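# Roll the vial in the palm until its label is up

## Task

The vial starts resting loosely in the fold between fingers and palm of the upturned hand. Turn it by rolling it inside this same hand until its label points upward, matching the wrist-camera goal picture. The wrist camera, its post and the arm's final link count as hand; the vial must never touch anything else or leave the hand, or the attempt fails. At the end no finger or thumb may touch it. It must rest motionless for a moment on the palm, clear of the wrist, camera and post, with the palm pointing straight up. No hand motor may show "moving" or "overload" or be building toward a shutdown, though a motor that was dead from the start is ignored. Then declare the job done.

## Robot and tools

Robot: one six-joint arm ending in a right hand with sixteen motors (index, middle, ring, thumb, four each). Joint ranges in rad: shoulder pan -3.142 to 3.142, shoulder lift and wrist 1, 2, 3 each -6.283 to 6.283, elbow 0.000 to 3.142. Load limits: 142 N m for the first three joints, 26.6 N m for the wrists. The base may sit tilted on the table.

Frames. Scene frame: origin on the table under the base, +z up, +y to the left when facing +x. The hand point sits ahead of the palm where thumb tip meets index and middle tips. Its own axes: +z along straightened fingers toward the tips, +x across the palm away from the thumb, +y out of the palm face (palm surface at y = -0.062 m). Straight-finger knuckles are at z = -0.017 m; fingertips reach 0.139 m past that and swing toward +y when bent. A rigid mast at the wrist on the palm side spans x +0.05 to +0.10, z -0.16 to -0.11, out to y = +0.06 m. Only the rubber fingertip caps grip well.

execute_actions(actions): a list of actions run in sequence; an empty list only reports state and images. Each action is a list of up to 15 rows, one row per 1/30 s step; if fewer, the last row repeats to fill 15 steps. A row is one list of 24 numbers, each in [-1, 1]: dx, dy, dz, rx, ry, rz, then the 16 hinge goals, then current_limit, then speed. The first six are an offset, not a pose: they are measured in the hand point's own axes from its measured pose when that action began (for a call's first action, the pose in the latest result), and every row refers to that same start, not to the row before. Scale: 1.0 equals 0.6 m for dx, dy, dz, or 180 degrees; rx, ry, rz form a single rotation vector. Per step the command is clipped to 100 mm and 16 degrees from the measured pose, and the arm lags about 0.17 s.

Hinge order (same in results): index_mcp, index_abd, index_pip, index_dip, middle_mcp, middle_abd, middle_pip, middle_dip, ring_mcp, ring_abd, ring_pip, ring_dip, thumb_cmc, thumb_axl, thumb_mcp, thumb_ipl. Each is an absolute goal angle, linear between its stops; brackets give degrees at +1 and -1 then the straight value. Finger _mcp curls toward the palm as it goes negative (-18, +128; +0.75); _abd swings the finger away from the thumb (-60, +60; +0.00); _pip (-29, +108; +0.58); _dip (-21, +117; +0.70). thumb_cmc toward -1 brings the thumb in front of the palm (-20, +120; +0.71); thumb_axl rolls it (-27, +140; +0.68); thumb_mcp (-69, +109; +0.23) and thumb_ipl (-77, +108; +0.17) bend it, toward +z with thumb_axl straight, or along the cmc swing with thumb_axl at -0.40. current_limit maps -1..+1 to 0..550 mA (floor 11 mA) and also caps hinge speed; very low values may not lift a finger. speed sets hinge rate to (speed + 1) / 2 of 5.9 rad/s. Initially current_limit +0.4, speed -0.6; settings persist.

move(target, speed, stop_force, blocking): target is one 24-number row as above, its offset taken from the last reported pose; the hand and setting numbers are sent at the start. speed is the path's top rate, 0.002 to 0.5 m/s (default 0.25; turning up to twice that in rad/s), path 0.5 to 10 s. stop_force, 9 to 40 N, ends the path when the wrist sensor feels that much extra resistance; use it only slowly, not while rotating, and omit it when pulling away from contact. blocking=false returns after 0.5 s; check with wait(0). The move: line reports the ending (done, off_target, moving, held, fault, contact) and limits (paced, held).

wait(seconds): 0 to 10 s, holding the last command. stop: brakes a running move. zoom_image(camera, region): camera is cam_high, cam_low or cam_wrist; region [x0, y0, x1, y1] in pixels, at most 504 by 504. show_instructions: shows the goal picture. finished_scene(scene): ends scene 1 or 2 for good.

Results: end_effector_position (m) and end_effector_quat_wxyz in the scene frame, velocities, Hand target, joint torques (noisy, offset), Wrist force and Wrist torque along hand point axes (noise, up to about 4 N offset, saturating near 50 N). Per motor: hand_goal, hand_measured, hand_current_ma (positive pushes toward -1), hand_state (moving, goal, blocked, overload), plus hand_current_limit and hand_speed. A motor at 495 mA or more accumulates seconds; at 5 s it shuts down for 10 s. A motor reading overload from the very first result is dead throughout. A finger presses only while its goal lies past the object.

Avoid: letting the vial hit anything outside the hand or fall; tilting the palm away from up; hard or fast contacts (150 N or a joint load limit triggers a 10 s stop and cancels the rest of the call); sustained high motor current; motors overheating (warning at 70 °C, braking at 85 °C). A pose unreachable line means the clearance check altered the command. Finish with fingers clear of the vial and all hand motors settled.

Each tool is called after ">>>" by a JSON object that holds its "name" and its "arguments", one argument or row to a line.

Reference images:

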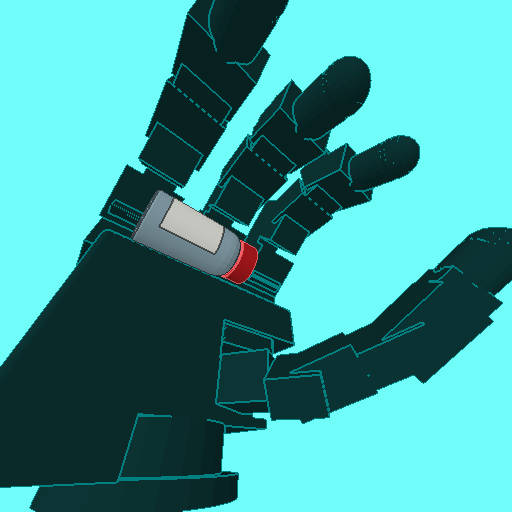

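## Session

>>> {"name": "execute_actions", "arguments": {
  "actions": []
}}

Scene clock: 0.00 s.
end_effector_position=(+0.6111, +0.0300, +0.4111) hand_goal=(+0.046, +0.000, -0.008, +0.280, +0.046, +0.000, -0.008, +0.280, +0.046, +0.000, -0.008, +0.280, -0.104, +0.266, +0.032, -0.018) hand_measured=(+0.060, +0.000, -0.006, +0.282, +0.060, +0.000, -0.006, +0.282, +0.062, +0.000, -0.006, +0.282, -0.092, +0.270, +0.034, -0.016) hand_current_ma=(+86, +0, +14, +12, +86, +0, +14, +12, +88, +0, +15, +12, +67, +25, +10, +11) hand_state=(goal, goal, goal, goal, goal, goal, goal, goal, goal, goal, goal, goal, goal, goal, goal, goal) hand_current_limit=0.40 hand_speed=-0.60 end_effector_quat_wxyz=(+0.510, +0.492, +0.518, +0.479) end_effector_velocity=(-0.000, -0.000, -0.000) end_effector_angular_velocity=(+0.001, +0.000, -0.001)
Joint positions: [-0.19  -1.169  2.233 -4.188 -1.348 -0.059]
Joint velocities: [-0.     0.     0.    -0.    -0.001  0.001]
Joint torques (N m, as the arm reports them, + toward a larger angle): no reading
Wrist force (N, on the end effector, along its own x y z axes, offset not removed): no reading
Wrist torque (N m, same axes, about the end effector's origin, offset not removed): no reading
Hand target: +0.611, +0.030, +0.411; +0.510, +0.492, +0.518, +0.479

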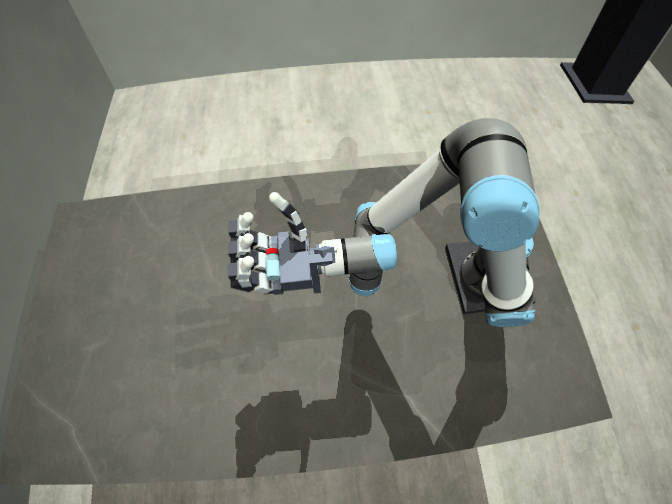

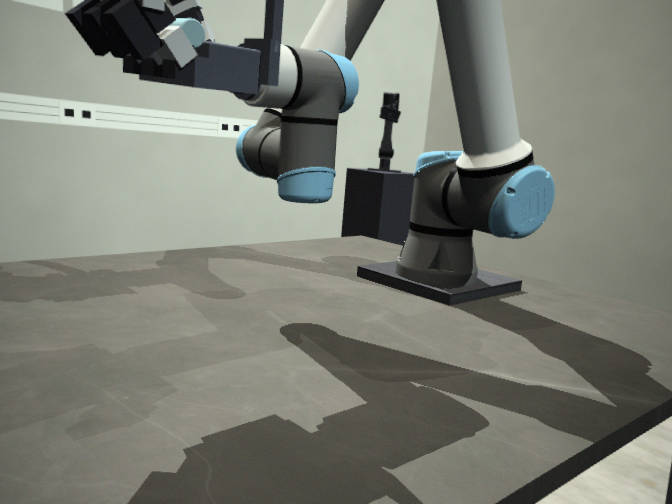

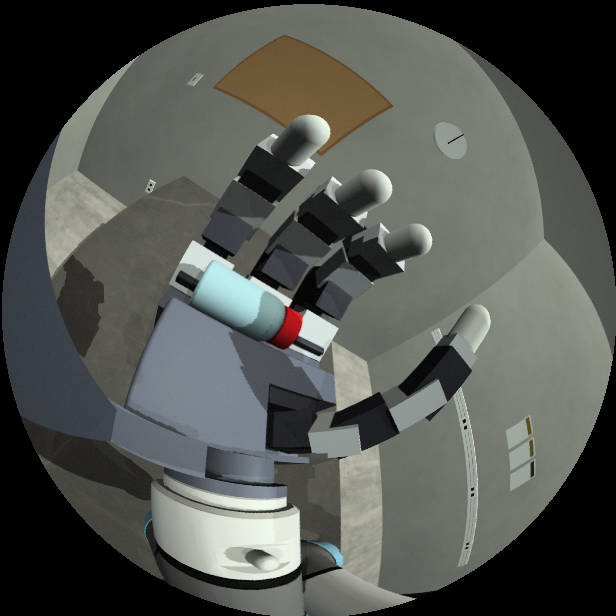

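>>> {"name": "move", "arguments": {
  "target": [0,-0.15,-0.05,0,0,0,0.046,0,0,0.28,0.046,0,-0.85,-0.3,0.046,0,0,0.28,-0.1,0.27,0.03,0,0.4,-0.6],
  "speed": 0.06
}}

>>> {"name": "zoom_image", "arguments": {
  "camera": "cam_low",
  "region": [40,0,340,225]
}}

Scene clock: 2.23 s.
end_effector_position=(+0.5793, +0.0251, +0.3221) hand_goal=(+0.046, +0.000, +0.000, +0.280, +0.046, +0.000, -0.850, -0.300, +0.046, +0.000, +0.000, +0.280, -0.100, +0.270, +0.030, +0.000) hand_measured=(+0.060, +0.000, -0.002, +0.282, +0.058, -0.002, -0.786, -0.288, +0.062, +0.000, -0.002, +0.282, -0.092, +0.270, +0.032, -0.002) hand_current_ma=(+85, +0, -12, +12, +76, -5, +336, +74, +88, +0, -13, +12, +46, +1, +11, -20) hand_state=(goal, goal, goal, goal, goal, goal, blocked, goal, goal, goal, goal, goal, goal, goal, goal, goal) hand_current_limit=0.40 hand_speed=-0.60 end_effector_quat_wxyz=(+0.510, +0.492, +0.518, +0.479) end_effector_velocity=(-0.000, -0.000, -0.001) end_effector_angular_velocity=(-0.001, -0.001, +0.000)
Joint positions: [-0.226 -0.945  2.328 -4.507 -1.312 -0.06 ]
Joint velocities: [-0.001  0.003  0.001 -0.004  0.001 -0.   ]
Joint torques (N m, as the arm reports them, + toward a larger angle): [ -9.06 -23.28   4.28  -4.48   1.65  -1.28]
Wrist force (N, on the end effector, along its own x y z axes, offset not removed): [-0.1 -1.9 -1.0]
Wrist torque (N m, same axes, about the end effector's origin, offset not removed): [-0.25 -0.03 -0.13]
Hand target: +0.579, +0.025, +0.322; +0.510, +0.492, +0.518, +0.479
Off the commanded pose: 0.000 m, 0 deg.
move: done

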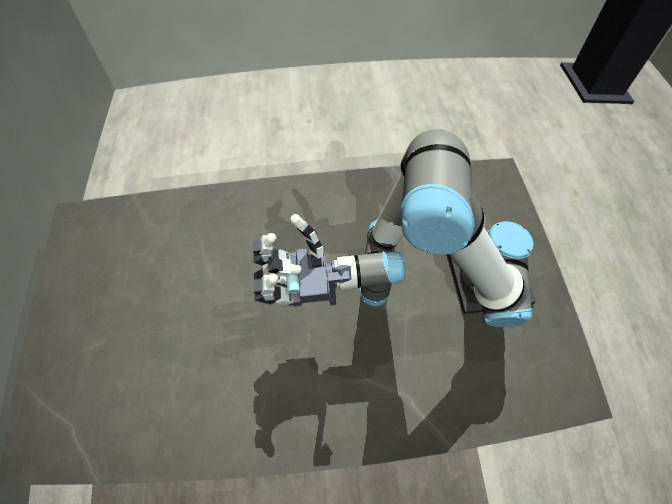

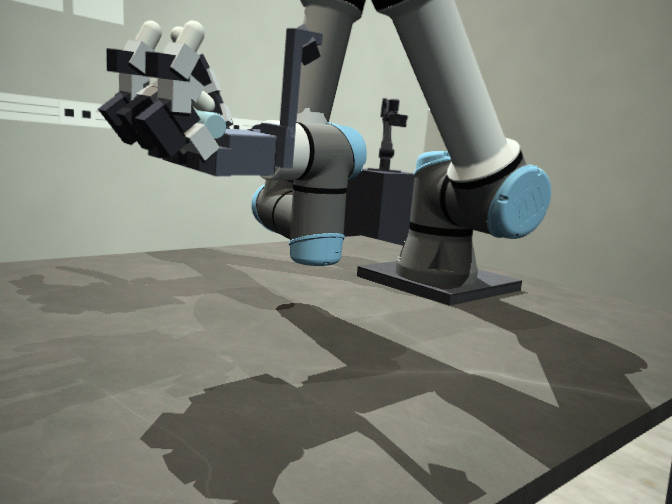

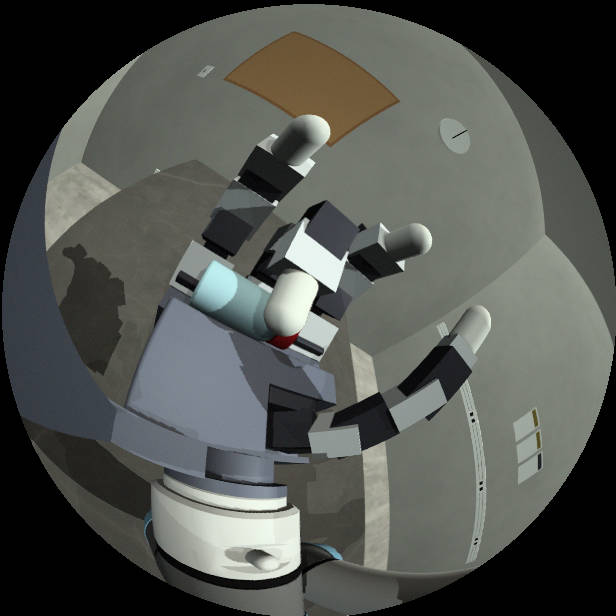

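Region (40, 0, 340, 225) of cam_low's 672x504 image, scaled by 1.680, with more detail than that image has; it fills the top 378 rows of this view, and the rest is white.

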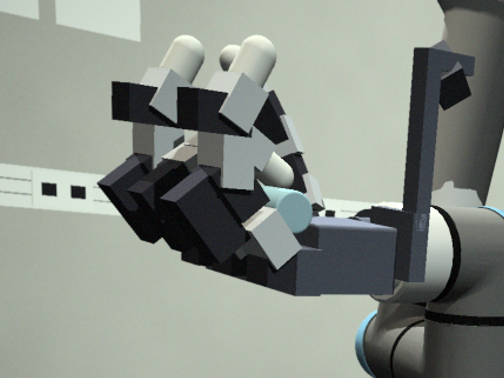

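>>> {"name": "execute_actions", "arguments": {
  "actions": [
    [[0,0,0,0,0,0,0.046,0,0,0.28,0.046,0,-0.78,-0.6,0.046,0,0,0.28,-0.1,0.27,0.03,0,0.4,-0.6]],
    [[0,0,0,0,0,0,0.046,0,0,0.28,0.046,0,-0.78,-0.6,0.046,0,0,0.28,-0.1,0.27,0.03,0,0.4,-0.6]]
  ]
}}

>>> {"name": "execute_actions", "arguments": {
  "actions": [
    [[0,0,0,0,0,0,0.046,0,0,0.28,0.3,0,-0.78,-0.85,0.046,0,0,0.28,-0.1,0.27,0.03,0,0.4,-0.8]],
    [[0,0,0,0,0,0,0.046,0,0,0.28,0.3,0,-0.78,-0.85,0.046,0,0,0.28,-0.1,0.27,0.03,0,0.4,-0.8]]
  ]
}}

Scene clock: 3.47 s.
end_effector_position=(+0.5793, +0.0251, +0.3220) hand_goal=(+0.046, +0.000, +0.000, +0.280, +0.046, +0.000, -0.780, -0.600, +0.046, +0.000, +0.000, +0.280, -0.100, +0.270, +0.030, +0.000) hand_measured=(+0.060, +0.000, -0.002, +0.282, +0.058, -0.002, -0.738, -0.358, +0.062, +0.000, -0.002, +0.282, -0.092, +0.270, +0.032, -0.002) hand_current_ma=(+85, +0, -12, +12, +74, -11, +219, +385, +87, +0, -13, +12, +46, +1, +11, -20) hand_state=(goal, goal, goal, goal, goal, goal, blocked, blocked, goal, goal, goal, goal, goal, goal, goal, goal) hand_current_limit=0.40 hand_speed=-0.60 end_effector_quat_wxyz=(+0.510, +0.492, +0.518, +0.479) end_effector_velocity=(+0.000, +0.000, -0.000) end_effector_angular_velocity=(-0.001, +0.001, +0.001)
Joint positions: [-0.226 -0.945  2.328 -4.507 -1.311 -0.06 ]
Joint velocities: [-0.     0.     0.     0.     0.001 -0.001]
Joint torques (N m, as the arm reports them, + toward a larger angle): [ -4.15 -40.55  -0.21  -0.11  -0.85   0.08]
Wrist force (N, on the end effector, along its own x y z axes, offset not removed): [-2.1 -2.3 0.3]
Wrist torque (N m, same axes, about the end effector's origin, offset not removed): [-0.43 0.28 -0.27]
Hand target: +0.579, +0.025, +0.322; +0.510, +0.492, +0.518, +0.479
Off the commanded pose: 0.000 m, 0 deg.

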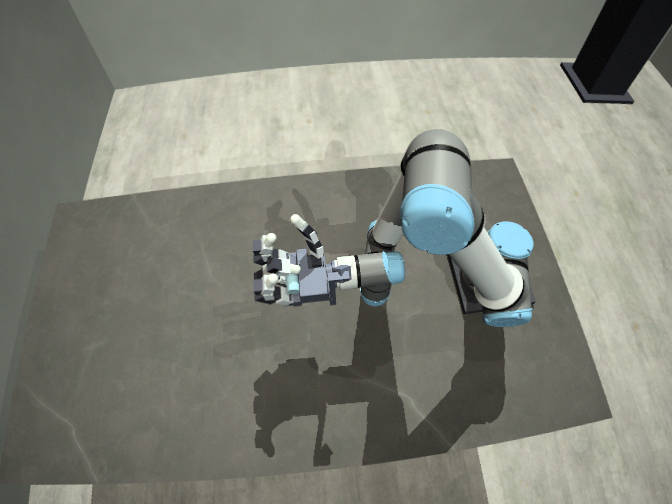

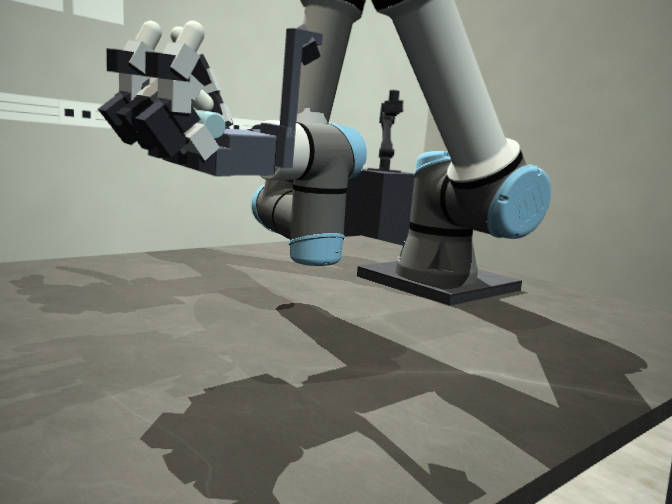

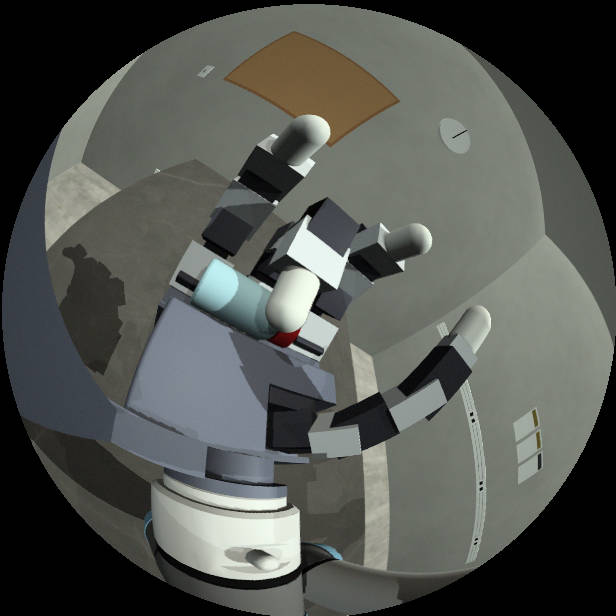

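Scene clock: 4.47 s.
end_effector_position=(+0.5793, +0.0251, +0.3220) hand_goal=(+0.046, +0.000, +0.000, +0.280, +0.300, +0.000, -0.780, -0.850, +0.046, +0.000, +0.000, +0.280, -0.100, +0.270, +0.030, +0.000) hand_measured=(+0.060, +0.000, -0.002, +0.282, +0.308, -0.004, -0.736, -0.400, +0.062, +0.000, -0.002, +0.282, -0.092, +0.270, +0.032, -0.002) hand_current_ma=(+85, +0, -12, +12, +49, -16, +231, +385, +87, +0, -13, +12, +46, +1, +11, -20) hand_state=(goal, goal, goal, goal, goal, goal, blocked, blocked, goal, goal, goal, goal, goal, goal, goal, goal) hand_current_limit=0.40 hand_speed=-0.80 end_effector_quat_wxyz=(+0.510, +0.492, +0.518, +0.479) end_effector_velocity=(-0.000, -0.000, -0.000) end_effector_angular_velocity=(-0.001, +0.000, -0.000)
Joint positions: [-0.226 -0.945  2.328 -4.507 -1.311 -0.06 ]
Joint velocities: [-0.     0.     0.    -0.    -0.    -0.001]
Joint torques (N m, as the arm reports them, + toward a larger angle): [ -3.87 -40.5   -0.41  -0.26  -0.84   0.03]
Wrist force (N, on the end effector, along its own x y z axes, offset not removed): [-0.2 -0.1 0.4]
Wrist torque (N m, same axes, about the end effector's origin, offset not removed): [-0.14 0.04 -0.07]
Hand target: +0.579, +0.025, +0.322; +0.510, +0.492, +0.518, +0.479
Off the commanded pose: 0.000 m, 0 deg.

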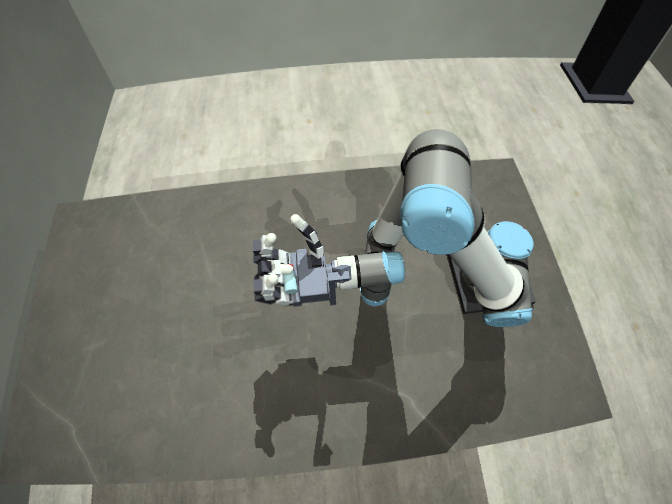

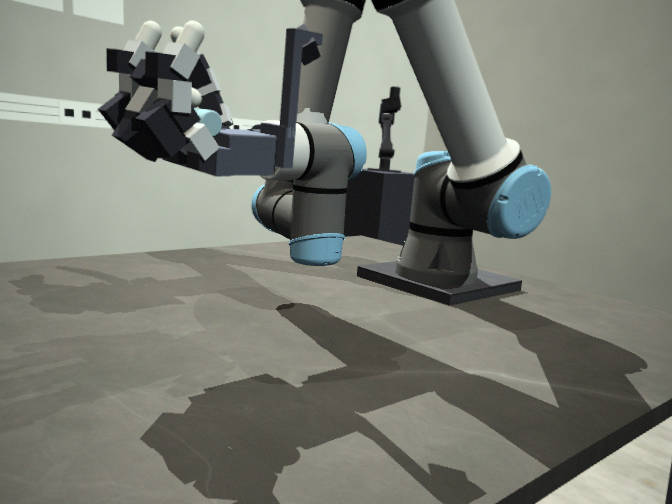

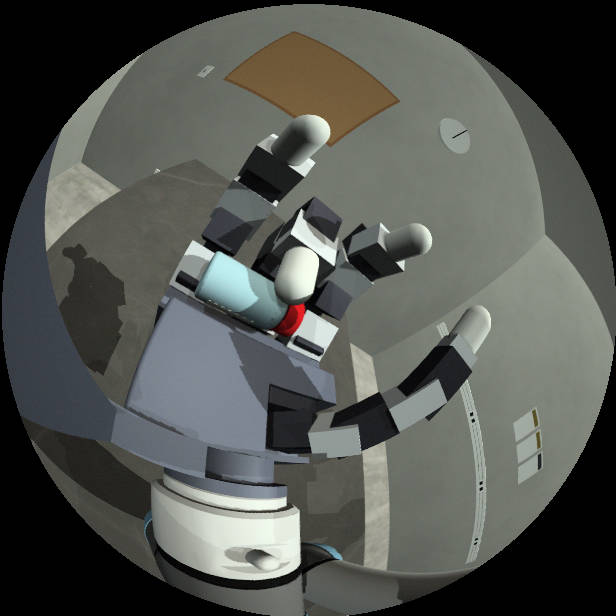

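>>> {"name": "execute_actions", "arguments": {
  "actions": [
    [[0,0,0,0,0,0,0.046,0,0,0.28,0.3,0,-0.55,-0.85,0.046,0,0,0.28,-0.1,0.27,0.03,0,0.4,-0.8]],
    [[0,0,0,0,0,0,0.046,0,0,0.28,0.3,0,-0.55,-0.85,0.046,0,0,0.28,-0.1,0.27,0.03,0,0.4,-0.8]]
  ]
}}

>>> {"name": "execute_actions", "arguments": {
  "actions": [
    [[0,0,0,0,0,0,0.046,0,0,0.28,0.3,0,-0.2,-0.6,0.046,0,0,0.28,-0.1,0.27,0.03,0,0.4,-0.6]],
    [[0,0,0,0,0,0,0.046,0,0,0.28,0.15,0,-0.2,-0.1,0.046,0,0,0.28,-0.1,0.27,0.03,0,0.4,-0.5]],
    [[0,0,0,0,0,0,0.046,0,0,0.28,0.1,0,-0.95,-0.1,0.046,0,0,0.28,-0.1,0.27,0.03,0,0.4,-0.5]],
    [[0,0,0,0,0,0,0.046,0,0,0.28,0.1,0,-0.95,-0.1,0.046,0,0,0.28,-0.1,0.27,0.03,0,0.4,-0.5]]
  ]
}}

>>> {"name": "execute_actions", "arguments": {
  "actions": [
    [[0,0,0,0,0,0,0.046,0,0,0.28,0.1,0,-0.9,-0.4,0.046,0,0,0.28,-0.1,0.27,0.03,0,0.4,-0.7]],
    [[0,0,0,0,0,0,0.046,0,0,0.28,0.1,0,-0.55,-0.85,0.046,0,0,0.28,-0.1,0.27,0.03,0,0.4,-0.8]],
    [[0,0,0,0,0,0,0.046,0,0,0.28,0.1,0,-0.55,-0.85,0.046,0,0,0.28,-0.1,0.27,0.03,0,0.4,-0.8]]
  ]
}}

Scene clock: 6.07 s.
end_effector_position=(+0.5793, +0.0251, +0.3220) hand_goal=(+0.046, +0.000, +0.000, +0.280, +0.300, +0.000, -0.550, -0.850, +0.046, +0.000, +0.000, +0.280, -0.100, +0.270, +0.030, +0.000) hand_measured=(+0.060, +0.000, -0.002, +0.282, +0.308, +0.000, -0.514, -0.716, +0.062, +0.000, -0.002, +0.282, -0.092, +0.270, +0.032, -0.002) hand_current_ma=(+85, +0, -12, +12, +52, -4, +194, +385, +87, +0, -13, +12, +46, +1, +11, -20) hand_state=(goal, goal, goal, goal, goal, goal, blocked, blocked, goal, goal, goal, goal, goal, goal, goal, goal) hand_current_limit=0.40 hand_speed=-0.80 end_effector_quat_wxyz=(+0.510, +0.492, +0.518, +0.479) end_effector_velocity=(+0.000, -0.000, -0.000) end_effector_angular_velocity=(+0.000, +0.000, -0.000)
Joint positions: [-0.226 -0.945  2.328 -4.507 -1.311 -0.06 ]
Joint velocities: [-0. -0.  0.  0.  0.  0.]
Joint torques (N m, as the arm reports them, + toward a larger angle): [ -3.56 -40.31  -0.45  -0.1   -0.93   0.19]
Wrist force (N, on the end effector, along its own x y z axes, offset not removed): [-0.7 -1.0 -0.3]
Wrist torque (N m, same axes, about the end effector's origin, offset not removed): [-0.15 0.11 -0.16]
Hand target: +0.579, +0.025, +0.322; +0.510, +0.492, +0.518, +0.479
Off the commanded pose: 0.000 m, 0 deg.

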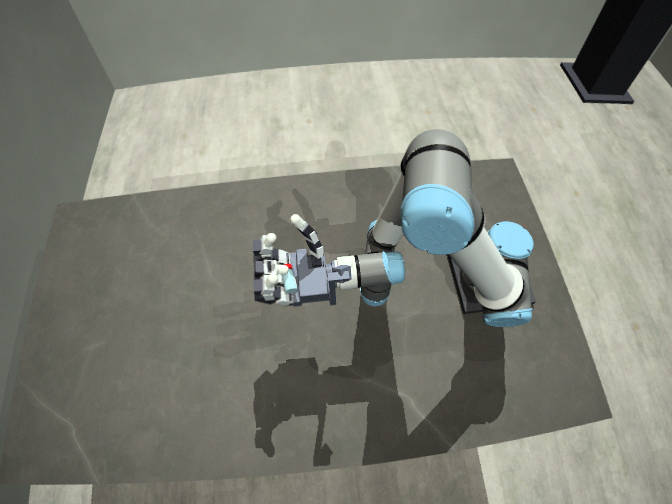

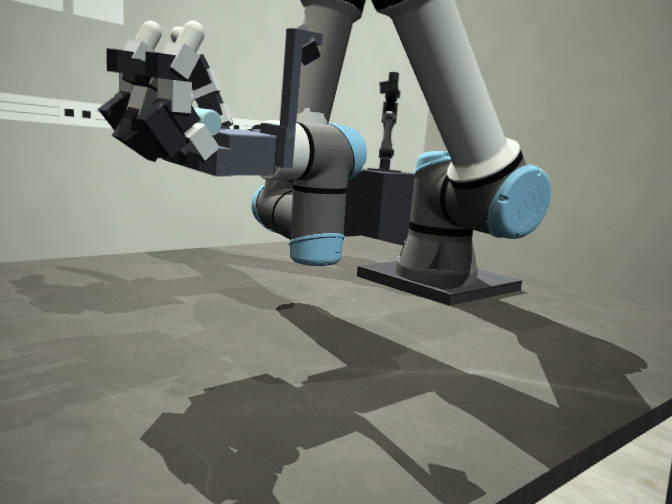

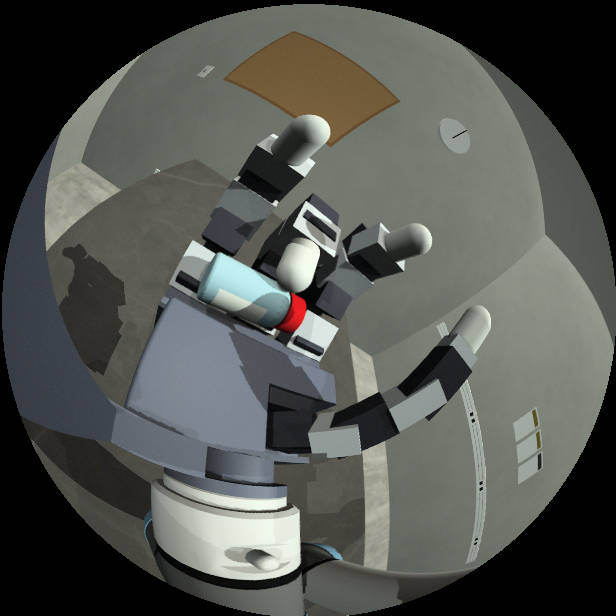

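Scene clock: 8.07 s.
end_effector_position=(+0.5793, +0.0251, +0.3220) hand_goal=(+0.046, +0.000, +0.000, +0.280, +0.100, +0.000, -0.950, -0.100, +0.046, +0.000, +0.000, +0.280, -0.100, +0.270, +0.030, +0.000) hand_measured=(+0.060, +0.000, -0.002, +0.282, +0.110, +0.000, -0.918, -0.096, +0.062, +0.000, -0.002, +0.282, -0.092, +0.270, +0.032, -0.002) hand_current_ma=(+85, +0, -12, +12, +64, -4, +166, +24, +87, +0, -13, +12, +46, +1, +11, -20) hand_state=(goal, goal, goal, goal, goal, goal, blocked, goal, goal, goal, goal, goal, goal, goal, goal, goal) hand_current_limit=0.40 hand_speed=-0.50 end_effector_quat_wxyz=(+0.510, +0.492, +0.518, +0.479) end_effector_velocity=(+0.000, +0.000, +0.000) end_effector_angular_velocity=(+0.001, +0.000, +0.001)
Joint positions: [-0.226 -0.945  2.328 -4.507 -1.311 -0.06 ]
Joint velocities: [ 0.    -0.    -0.     0.     0.     0.001]
Joint torques (N m, as the arm reports them, + toward a larger angle): [ -3.97 -40.25  -0.27  -0.25  -0.88   0.13]
Wrist force (N, on the end effector, along its own x y z axes, offset not removed): [-1.6 -1.8 0.6]
Wrist torque (N m, same axes, about the end effector's origin, offset not removed): [-0.34 0.21 -0.21]
Hand target: +0.579, +0.025, +0.322; +0.510, +0.492, +0.518, +0.479
Off the commanded pose: 0.000 m, 0 deg.

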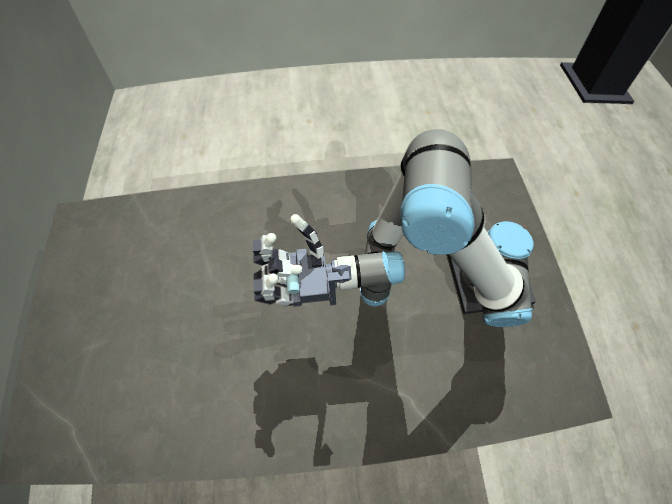

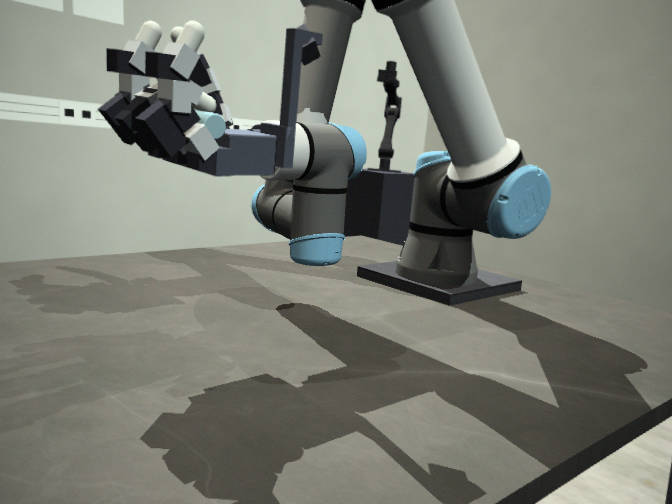

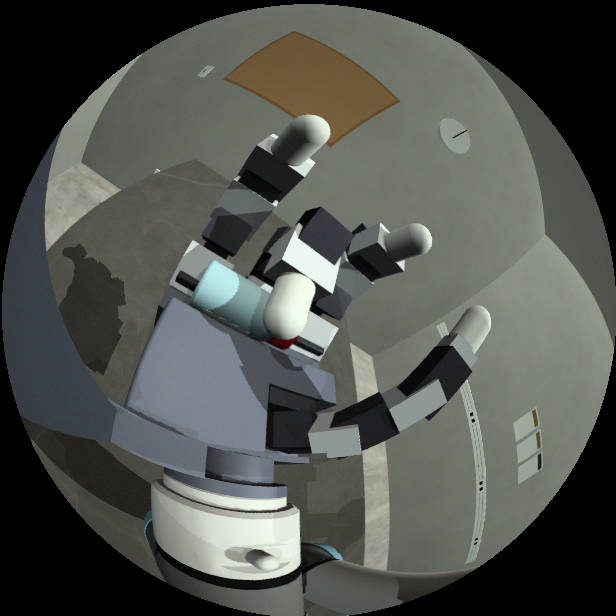

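Scene clock: 9.57 s.
end_effector_position=(+0.5793, +0.0251, +0.3220) hand_goal=(+0.046, +0.000, +0.000, +0.280, +0.100, +0.000, -0.550, -0.850, +0.046, +0.000, +0.000, +0.280, -0.100, +0.270, +0.030, +0.000) hand_measured=(+0.060, +0.000, -0.002, +0.282, +0.110, -0.002, -0.542, -0.658, +0.062, +0.000, -0.002, +0.282, -0.092, +0.270, +0.032, -0.002) hand_current_ma=(+85, +0, -12, +12, +64, -10, +74, +184, +87, +0, -13, +12, +46, +1, +11, -20) hand_state=(goal, goal, goal, goal, goal, goal, moving, moving, goal, goal, goal, goal, goal, goal, goal, goal) hand_current_limit=0.40 hand_speed=-0.80 end_effector_quat_wxyz=(+0.510, +0.492, +0.518, +0.479) end_effector_velocity=(+0.000, +0.000, -0.000) end_effector_angular_velocity=(+0.002, +0.001, +0.001)
Joint positions: [-0.226 -0.945  2.328 -4.507 -1.311 -0.06 ]
Joint velocities: [ 0.    -0.     0.     0.001  0.     0.001]
Joint torques (N m, as the arm reports them, + toward a larger angle): [ -3.87 -40.31   0.2   -0.19  -0.91   0.1 ]
Wrist force (N, on the end effector, along its own x y z axes, offset not removed): [0.1 -2.4 -0.5]
Wrist torque (N m, same axes, about the end effector's origin, offset not removed): [-0.26 0.05 -0.15]
Hand target: +0.579, +0.025, +0.322; +0.510, +0.492, +0.518, +0.479
Off the commanded pose: 0.000 m, 0 deg.

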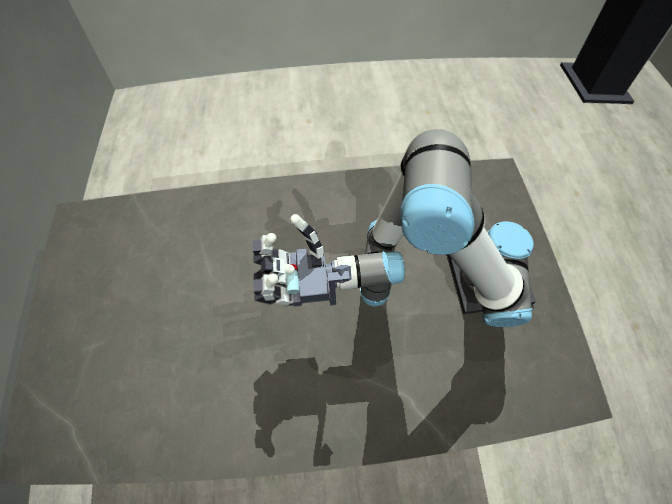

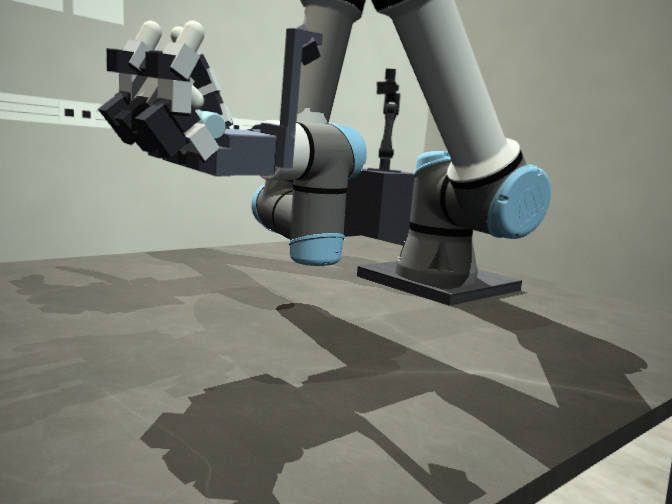

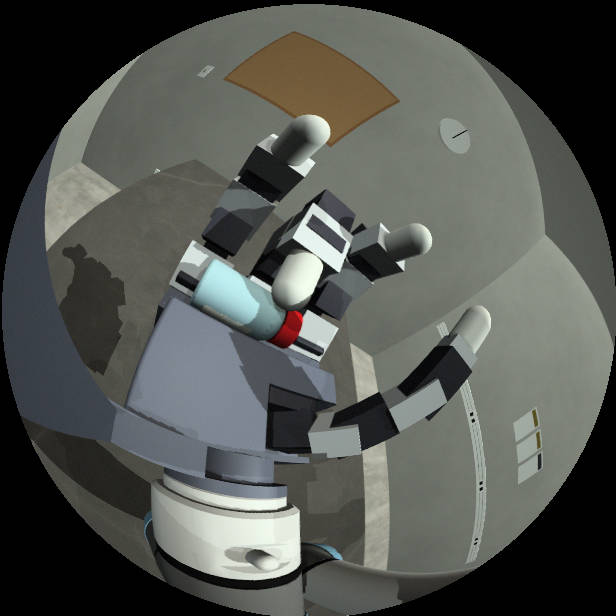

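>>> {"name": "execute_actions", "arguments": {
  "actions": [
    [[0,0,0,0,0,0,0.046,0,0,0.28,0.1,0,-0.55,-1,0.046,0,0,0.28,-0.1,0.27,0.03,0,0.4,-0.6]],
    [[0,0,0,0,0,0,0.046,0,0,0.28,0.1,0,-0.35,-1,0.046,0,0,0.28,-0.1,0.27,0.03,0,0.4,-0.8]],
    [[0,0,0,0,0,0,0.046,0,0,0.28,0.1,0,-0.1,-1,0.046,0,0,0.28,-0.1,0.27,0.03,0,0.4,-0.7]],
    [[0,0,0,0,0,0,0.046,0,0,0.28,0.1,0,-0.1,-0.1,0.046,0,0,0.28,-0.1,0.27,0.03,0,0.4,0]]
  ]
}}

>>> {"name": "execute_actions", "arguments": {
  "actions": [
    [[0,0,0,0,0,0,0.046,0,0,0.28,0.1,0,-0.95,-0.1,0.046,0,0,0.28,-0.1,0.27,0.03,0,0.4,-0.2]],
    [[0,0,0,0,0,0,0.046,0,0,0.28,0.1,0,-0.95,-0.1,0.046,0,0,0.28,-0.1,0.27,0.03,0,0.4,-0.2]],
    [[0,0,0,0,0,0,0.046,0,0,0.28,0.1,0,-0.95,-1,0.046,0,0,0.28,-0.1,0.27,0.03,0,0.4,0]],
    [[0,0,0,0,0,0,0.046,0,0,0.28,0.1,0,-0.1,-1,0.046,0,0,0.28,-0.1,0.27,0.03,0,0.4,-0.82]],
    [[0,0,0,0,0,0,0.046,0,0,0.28,0.1,0,-0.1,-1,0.046,0,0,0.28,-0.1,0.27,0.03,0,0.4,-0.82]],
    [[0,0,0,0,0,0,0.046,0,0,0.28,0.1,0,-0.1,-1,0.046,0,0,0.28,-0.1,0.27,0.03,0,0.4,-0.82]],
    [[0,0,0,0,0,0,0.046,0,0,0.28,0.1,0,-0.1,-1,0.046,0,0,0.28,-0.1,0.27,0.03,0,0.4,-0.82]],
    [[0,0,0,0,0,0,0.046,0,0,0.28,0.1,0,-0.1,-0.1,0.046,0,0,0.28,-0.1,0.27,0.03,0,0.4,0]]
  ]
}}

Scene clock: 12.17 s.
end_effector_position=(+0.5793, +0.0251, +0.3220) hand_goal=(+0.046, +0.000, +0.000, +0.280, +0.100, +0.000, -0.100, -0.100, +0.046, +0.000, +0.000, +0.280, -0.100, +0.270, +0.030, +0.000) hand_measured=(+0.060, +0.000, -0.002, +0.282, +0.110, -0.002, -0.104, -0.550, +0.062, +0.000, -0.002, +0.282, -0.092, +0.270, +0.032, -0.002) hand_current_ma=(+85, +0, -12, +12, +64, -10, -18, -59, +87, +0, -13, +12, +46, +1, +11, -20) hand_state=(goal, goal, goal, goal, goal, goal, goal, moving, goal, goal, goal, goal, goal, goal, goal, goal) hand_current_limit=0.40 hand_speed=0.00 end_effector_quat_wxyz=(+0.510, +0.492, +0.518, +0.479) end_effector_velocity=(-0.000, +0.000, +0.000) end_effector_angular_velocity=(-0.001, +0.000, +0.001)
Joint positions: [-0.226 -0.945  2.328 -4.507 -1.311 -0.06 ]
Joint velocities: [ 0.001 -0.     0.     0.     0.    -0.001]
Joint torques (N m, as the arm reports them, + toward a larger angle): [ -4.07 -40.26   0.48  -0.31  -0.92   0.07]
Wrist force (N, on the end effector, along its own x y z axes, offset not removed): [-0.7 -1.0 -0.4]
Wrist torque (N m, same axes, about the end effector's origin, offset not removed): [-0.11 0.08 -0.14]
Hand target: +0.579, +0.025, +0.322; +0.510, +0.492, +0.518, +0.479
Off the commanded pose: 0.000 m, 0 deg.

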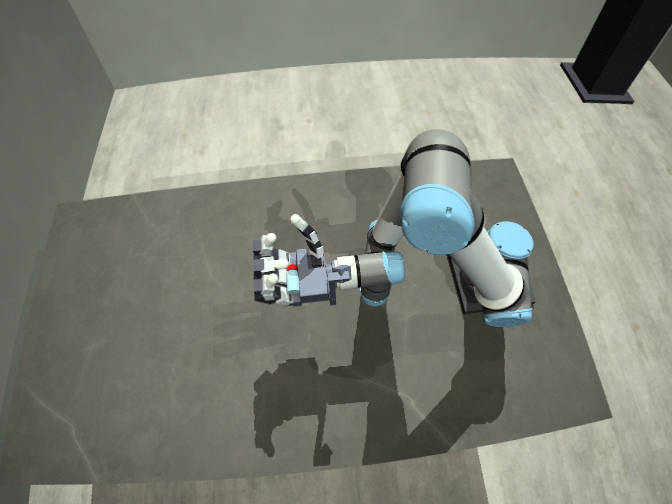

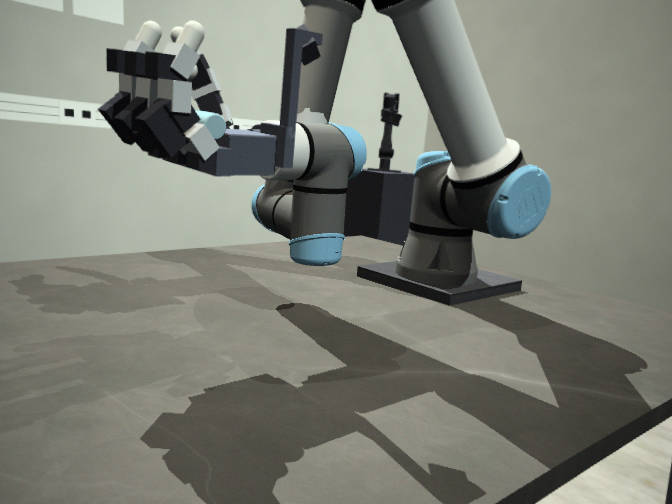

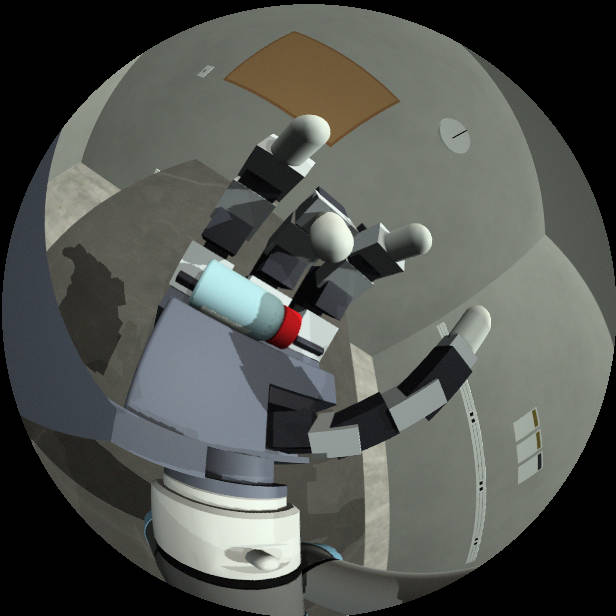

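Scene clock: 16.17 s.
end_effector_position=(+0.5793, +0.0251, +0.3220) hand_goal=(+0.046, +0.000, +0.000, +0.280, +0.100, +0.000, -0.100, -0.100, +0.046, +0.000, +0.000, +0.280, -0.100, +0.270, +0.030, +0.000) hand_measured=(+0.060, +0.000, -0.002, +0.282, +0.110, -0.002, -0.104, -0.550, +0.062, +0.000, -0.002, +0.282, -0.092, +0.270, +0.032, -0.002) hand_current_ma=(+85, +0, -12, +12, +64, -13, -18, -59, +87, +0, -13, +12, +46, +1, +11, -20) hand_state=(goal, goal, goal, goal, goal, goal, goal, moving, goal, goal, goal, goal, goal, goal, goal, goal) hand_current_limit=0.40 hand_speed=0.00 end_effector_quat_wxyz=(+0.510, +0.492, +0.518, +0.479) end_effector_velocity=(-0.000, -0.000, +0.000) end_effector_angular_velocity=(+0.000, -0.000, -0.000)
Joint positions: [-0.226 -0.945  2.328 -4.507 -1.311 -0.06 ]
Joint velocities: [ 0. -0.  0. -0. -0.  0.]
Joint torques (N m, as the arm reports them, + toward a larger angle): [ -3.84 -40.27   0.45  -0.1   -0.87   0.17]
Wrist force (N, on the end effector, along its own x y z axes, offset not removed): [-0.6 -0.9 0.5]
Wrist torque (N m, same axes, about the end effector's origin, offset not removed): [-0.18 0.08 -0.19]
Hand target: +0.579, +0.025, +0.322; +0.510, +0.492, +0.518, +0.479
Off the commanded pose: 0.000 m, 0 deg.

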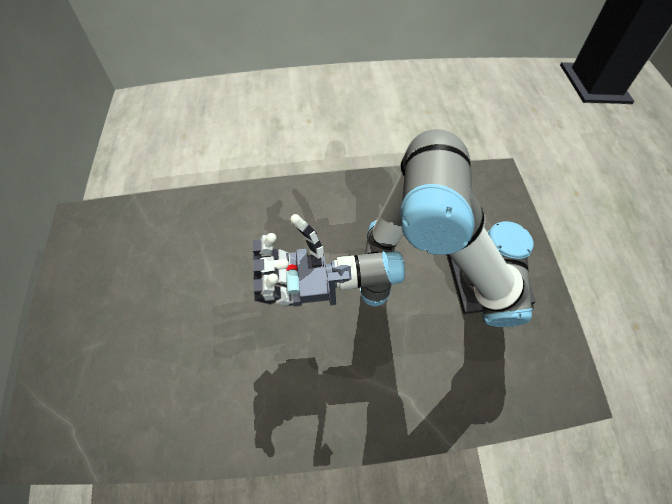

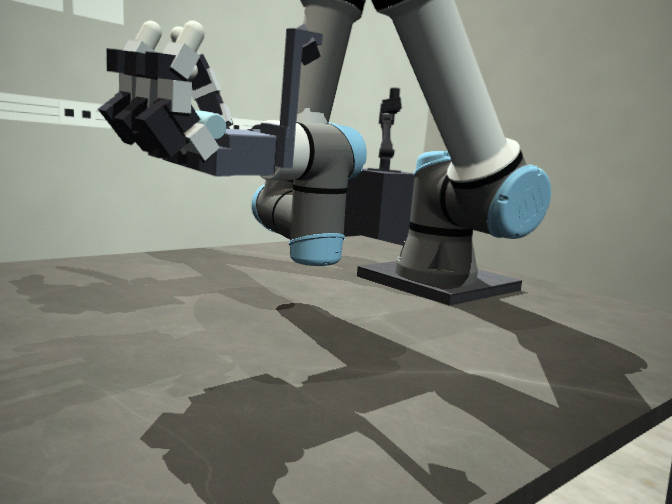

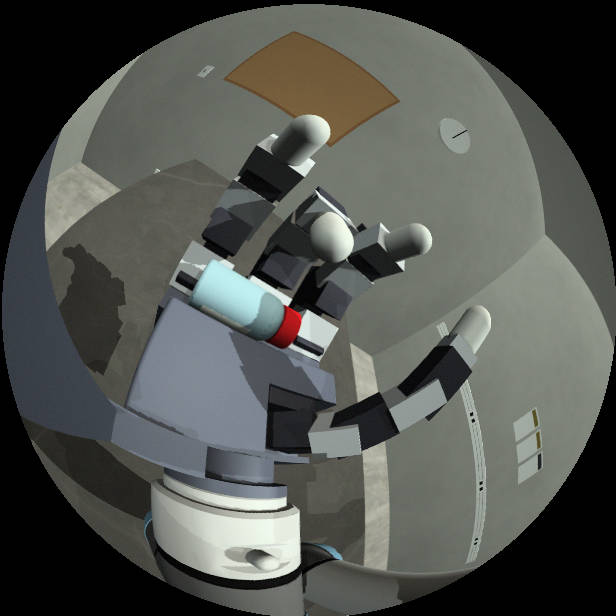

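>>> {"name": "move", "arguments": {
  "target": [0,0,0,0,0,0,0.046,0,0,0.28,0.25,0,-0.2,-0.9,0.046,0,0,0.28,-0.1,0.27,0.03,0,0.4,-0.4]
}}

>>> {"name": "move", "arguments": {
  "target": [0,0,0,0,0,0,0.046,0,0,0.28,0.25,0,-0.7,-0.9,0.046,0,0,0.28,-0.1,0.27,0.03,0,0.4,-0.8]
}}

Scene clock: 17.30 s.
end_effector_position=(+0.5793, +0.0251, +0.3220) hand_goal=(+0.046, +0.000, +0.000, +0.280, +0.250, +0.000, -0.200, -0.900, +0.046, +0.000, +0.000, +0.280, -0.100, +0.270, +0.030, +0.000) hand_measured=(+0.060, +0.000, -0.002, +0.282, +0.254, -0.002, -0.198, -0.898, +0.062, +0.000, -0.002, +0.282, -0.092, +0.270, +0.032, -0.002) hand_current_ma=(+85, +0, -12, +12, +28, -13, +13, +11, +87, +0, -13, +12, +46, +1, +11, -20) hand_state=(goal, goal, goal, goal, goal, goal, goal, goal, goal, goal, goal, goal, goal, goal, goal, goal) hand_current_limit=0.40 hand_speed=-0.40 end_effector_quat_wxyz=(+0.510, +0.492, +0.518, +0.479) end_effector_velocity=(-0.000, +0.000, +0.000) end_effector_angular_velocity=(-0.001, -0.001, +0.000)
Joint positions: [-0.226 -0.945  2.328 -4.507 -1.311 -0.06 ]
Joint velocities: [-0.    -0.     0.    -0.001  0.    -0.001]
Joint torques (N m, as the arm reports them, + toward a larger angle): [ -3.63 -40.25   0.14  -0.25  -0.94   0.18]
Wrist force (N, on the end effector, along its own x y z axes, offset not removed): [-0.6 -0.4 -0.1]
Wrist torque (N m, same axes, about the end effector's origin, offset not removed): [-0.13 0.06 -0.20]
Hand target: +0.579, +0.025, +0.322; +0.510, +0.492, +0.518, +0.479
Off the commanded pose: 0.000 m, 0 deg.
move: done

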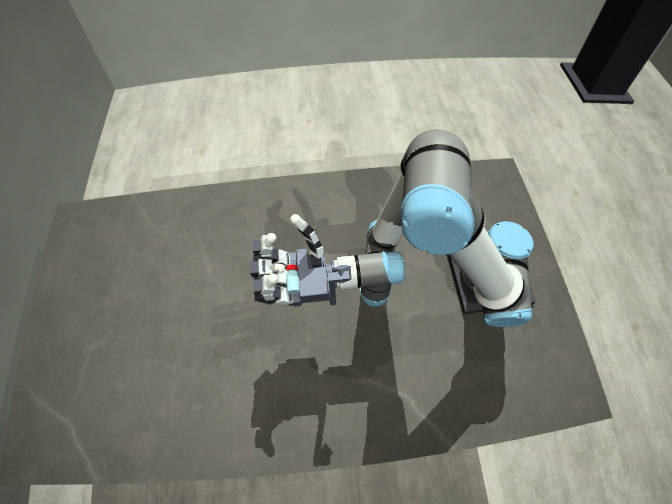

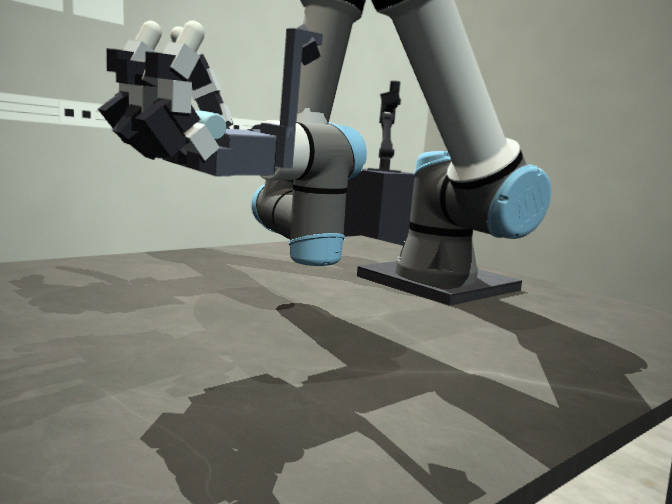

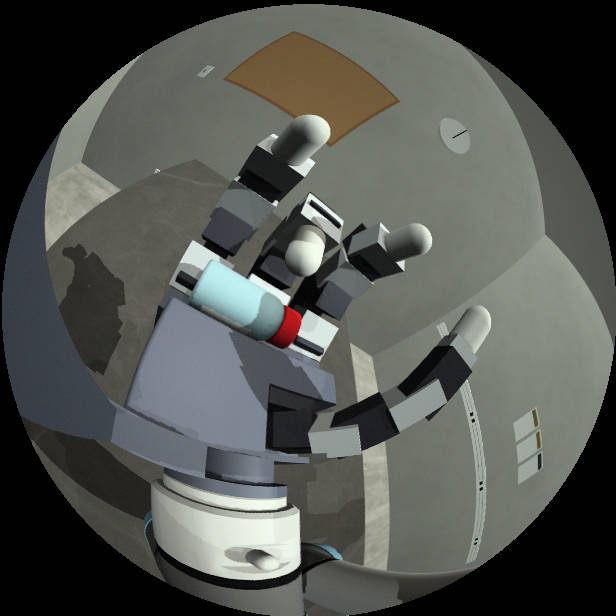

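Scene clock: 18.37 s.
end_effector_position=(+0.5793, +0.0251, +0.3220) hand_goal=(+0.046, +0.000, +0.000, +0.280, +0.250, +0.000, -0.700, -0.900, +0.046, +0.000, +0.000, +0.280, -0.100, +0.270, +0.030, +0.000) hand_measured=(+0.060, +0.000, -0.002, +0.282, +0.266, -0.002, -0.560, -0.890, +0.062, +0.000, -0.002, +0.282, -0.092, +0.270, +0.032, -0.002) hand_current_ma=(+85, +0, -12, +12, +100, -13, +385, +64, +87, +0, -13, +12, +46, +1, +11, -20) hand_state=(goal, goal, goal, goal, goal, goal, blocked, goal, goal, goal, goal, goal, goal, goal, goal, goal) hand_current_limit=0.40 hand_speed=-0.80 end_effector_quat_wxyz=(+0.510, +0.492, +0.518, +0.479) end_effector_velocity=(+0.000, -0.000, +0.000) end_effector_angular_velocity=(-0.000, +0.000, -0.001)
Joint positions: [-0.226 -0.945  2.328 -4.507 -1.311 -0.06 ]
Joint velocities: [-0.    -0.    -0.     0.001 -0.    -0.   ]
Joint torques (N m, as the arm reports them, + toward a larger angle): [ -3.94 -40.58  -0.2   -0.25  -0.88   0.04]
Wrist force (N, on the end effector, along its own x y z axes, offset not removed): [-1.0 -2.1 0.0]
Wrist torque (N m, same axes, about the end effector's origin, offset not removed): [-0.38 0.17 -0.22]
Hand target: +0.579, +0.025, +0.322; +0.510, +0.492, +0.518, +0.479
Off the commanded pose: 0.000 m, 0 deg.
move: done

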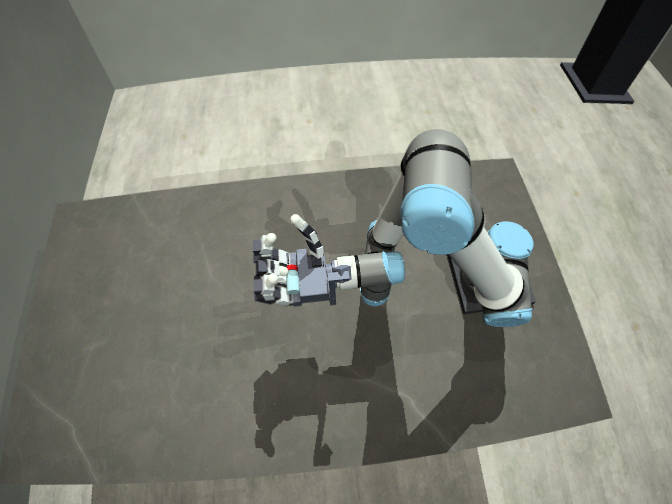

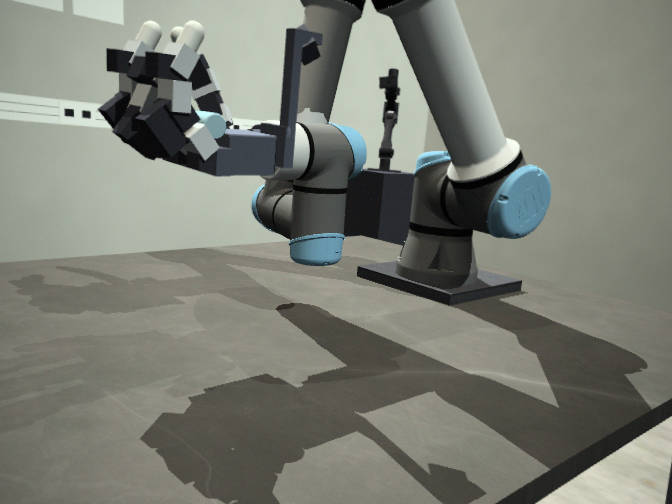

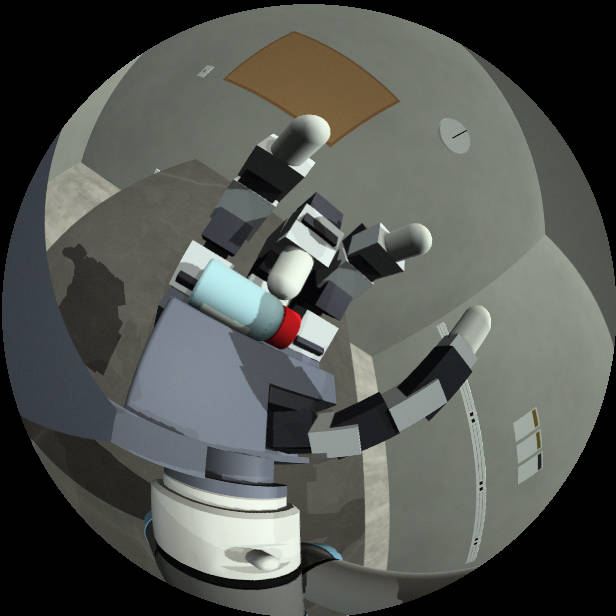

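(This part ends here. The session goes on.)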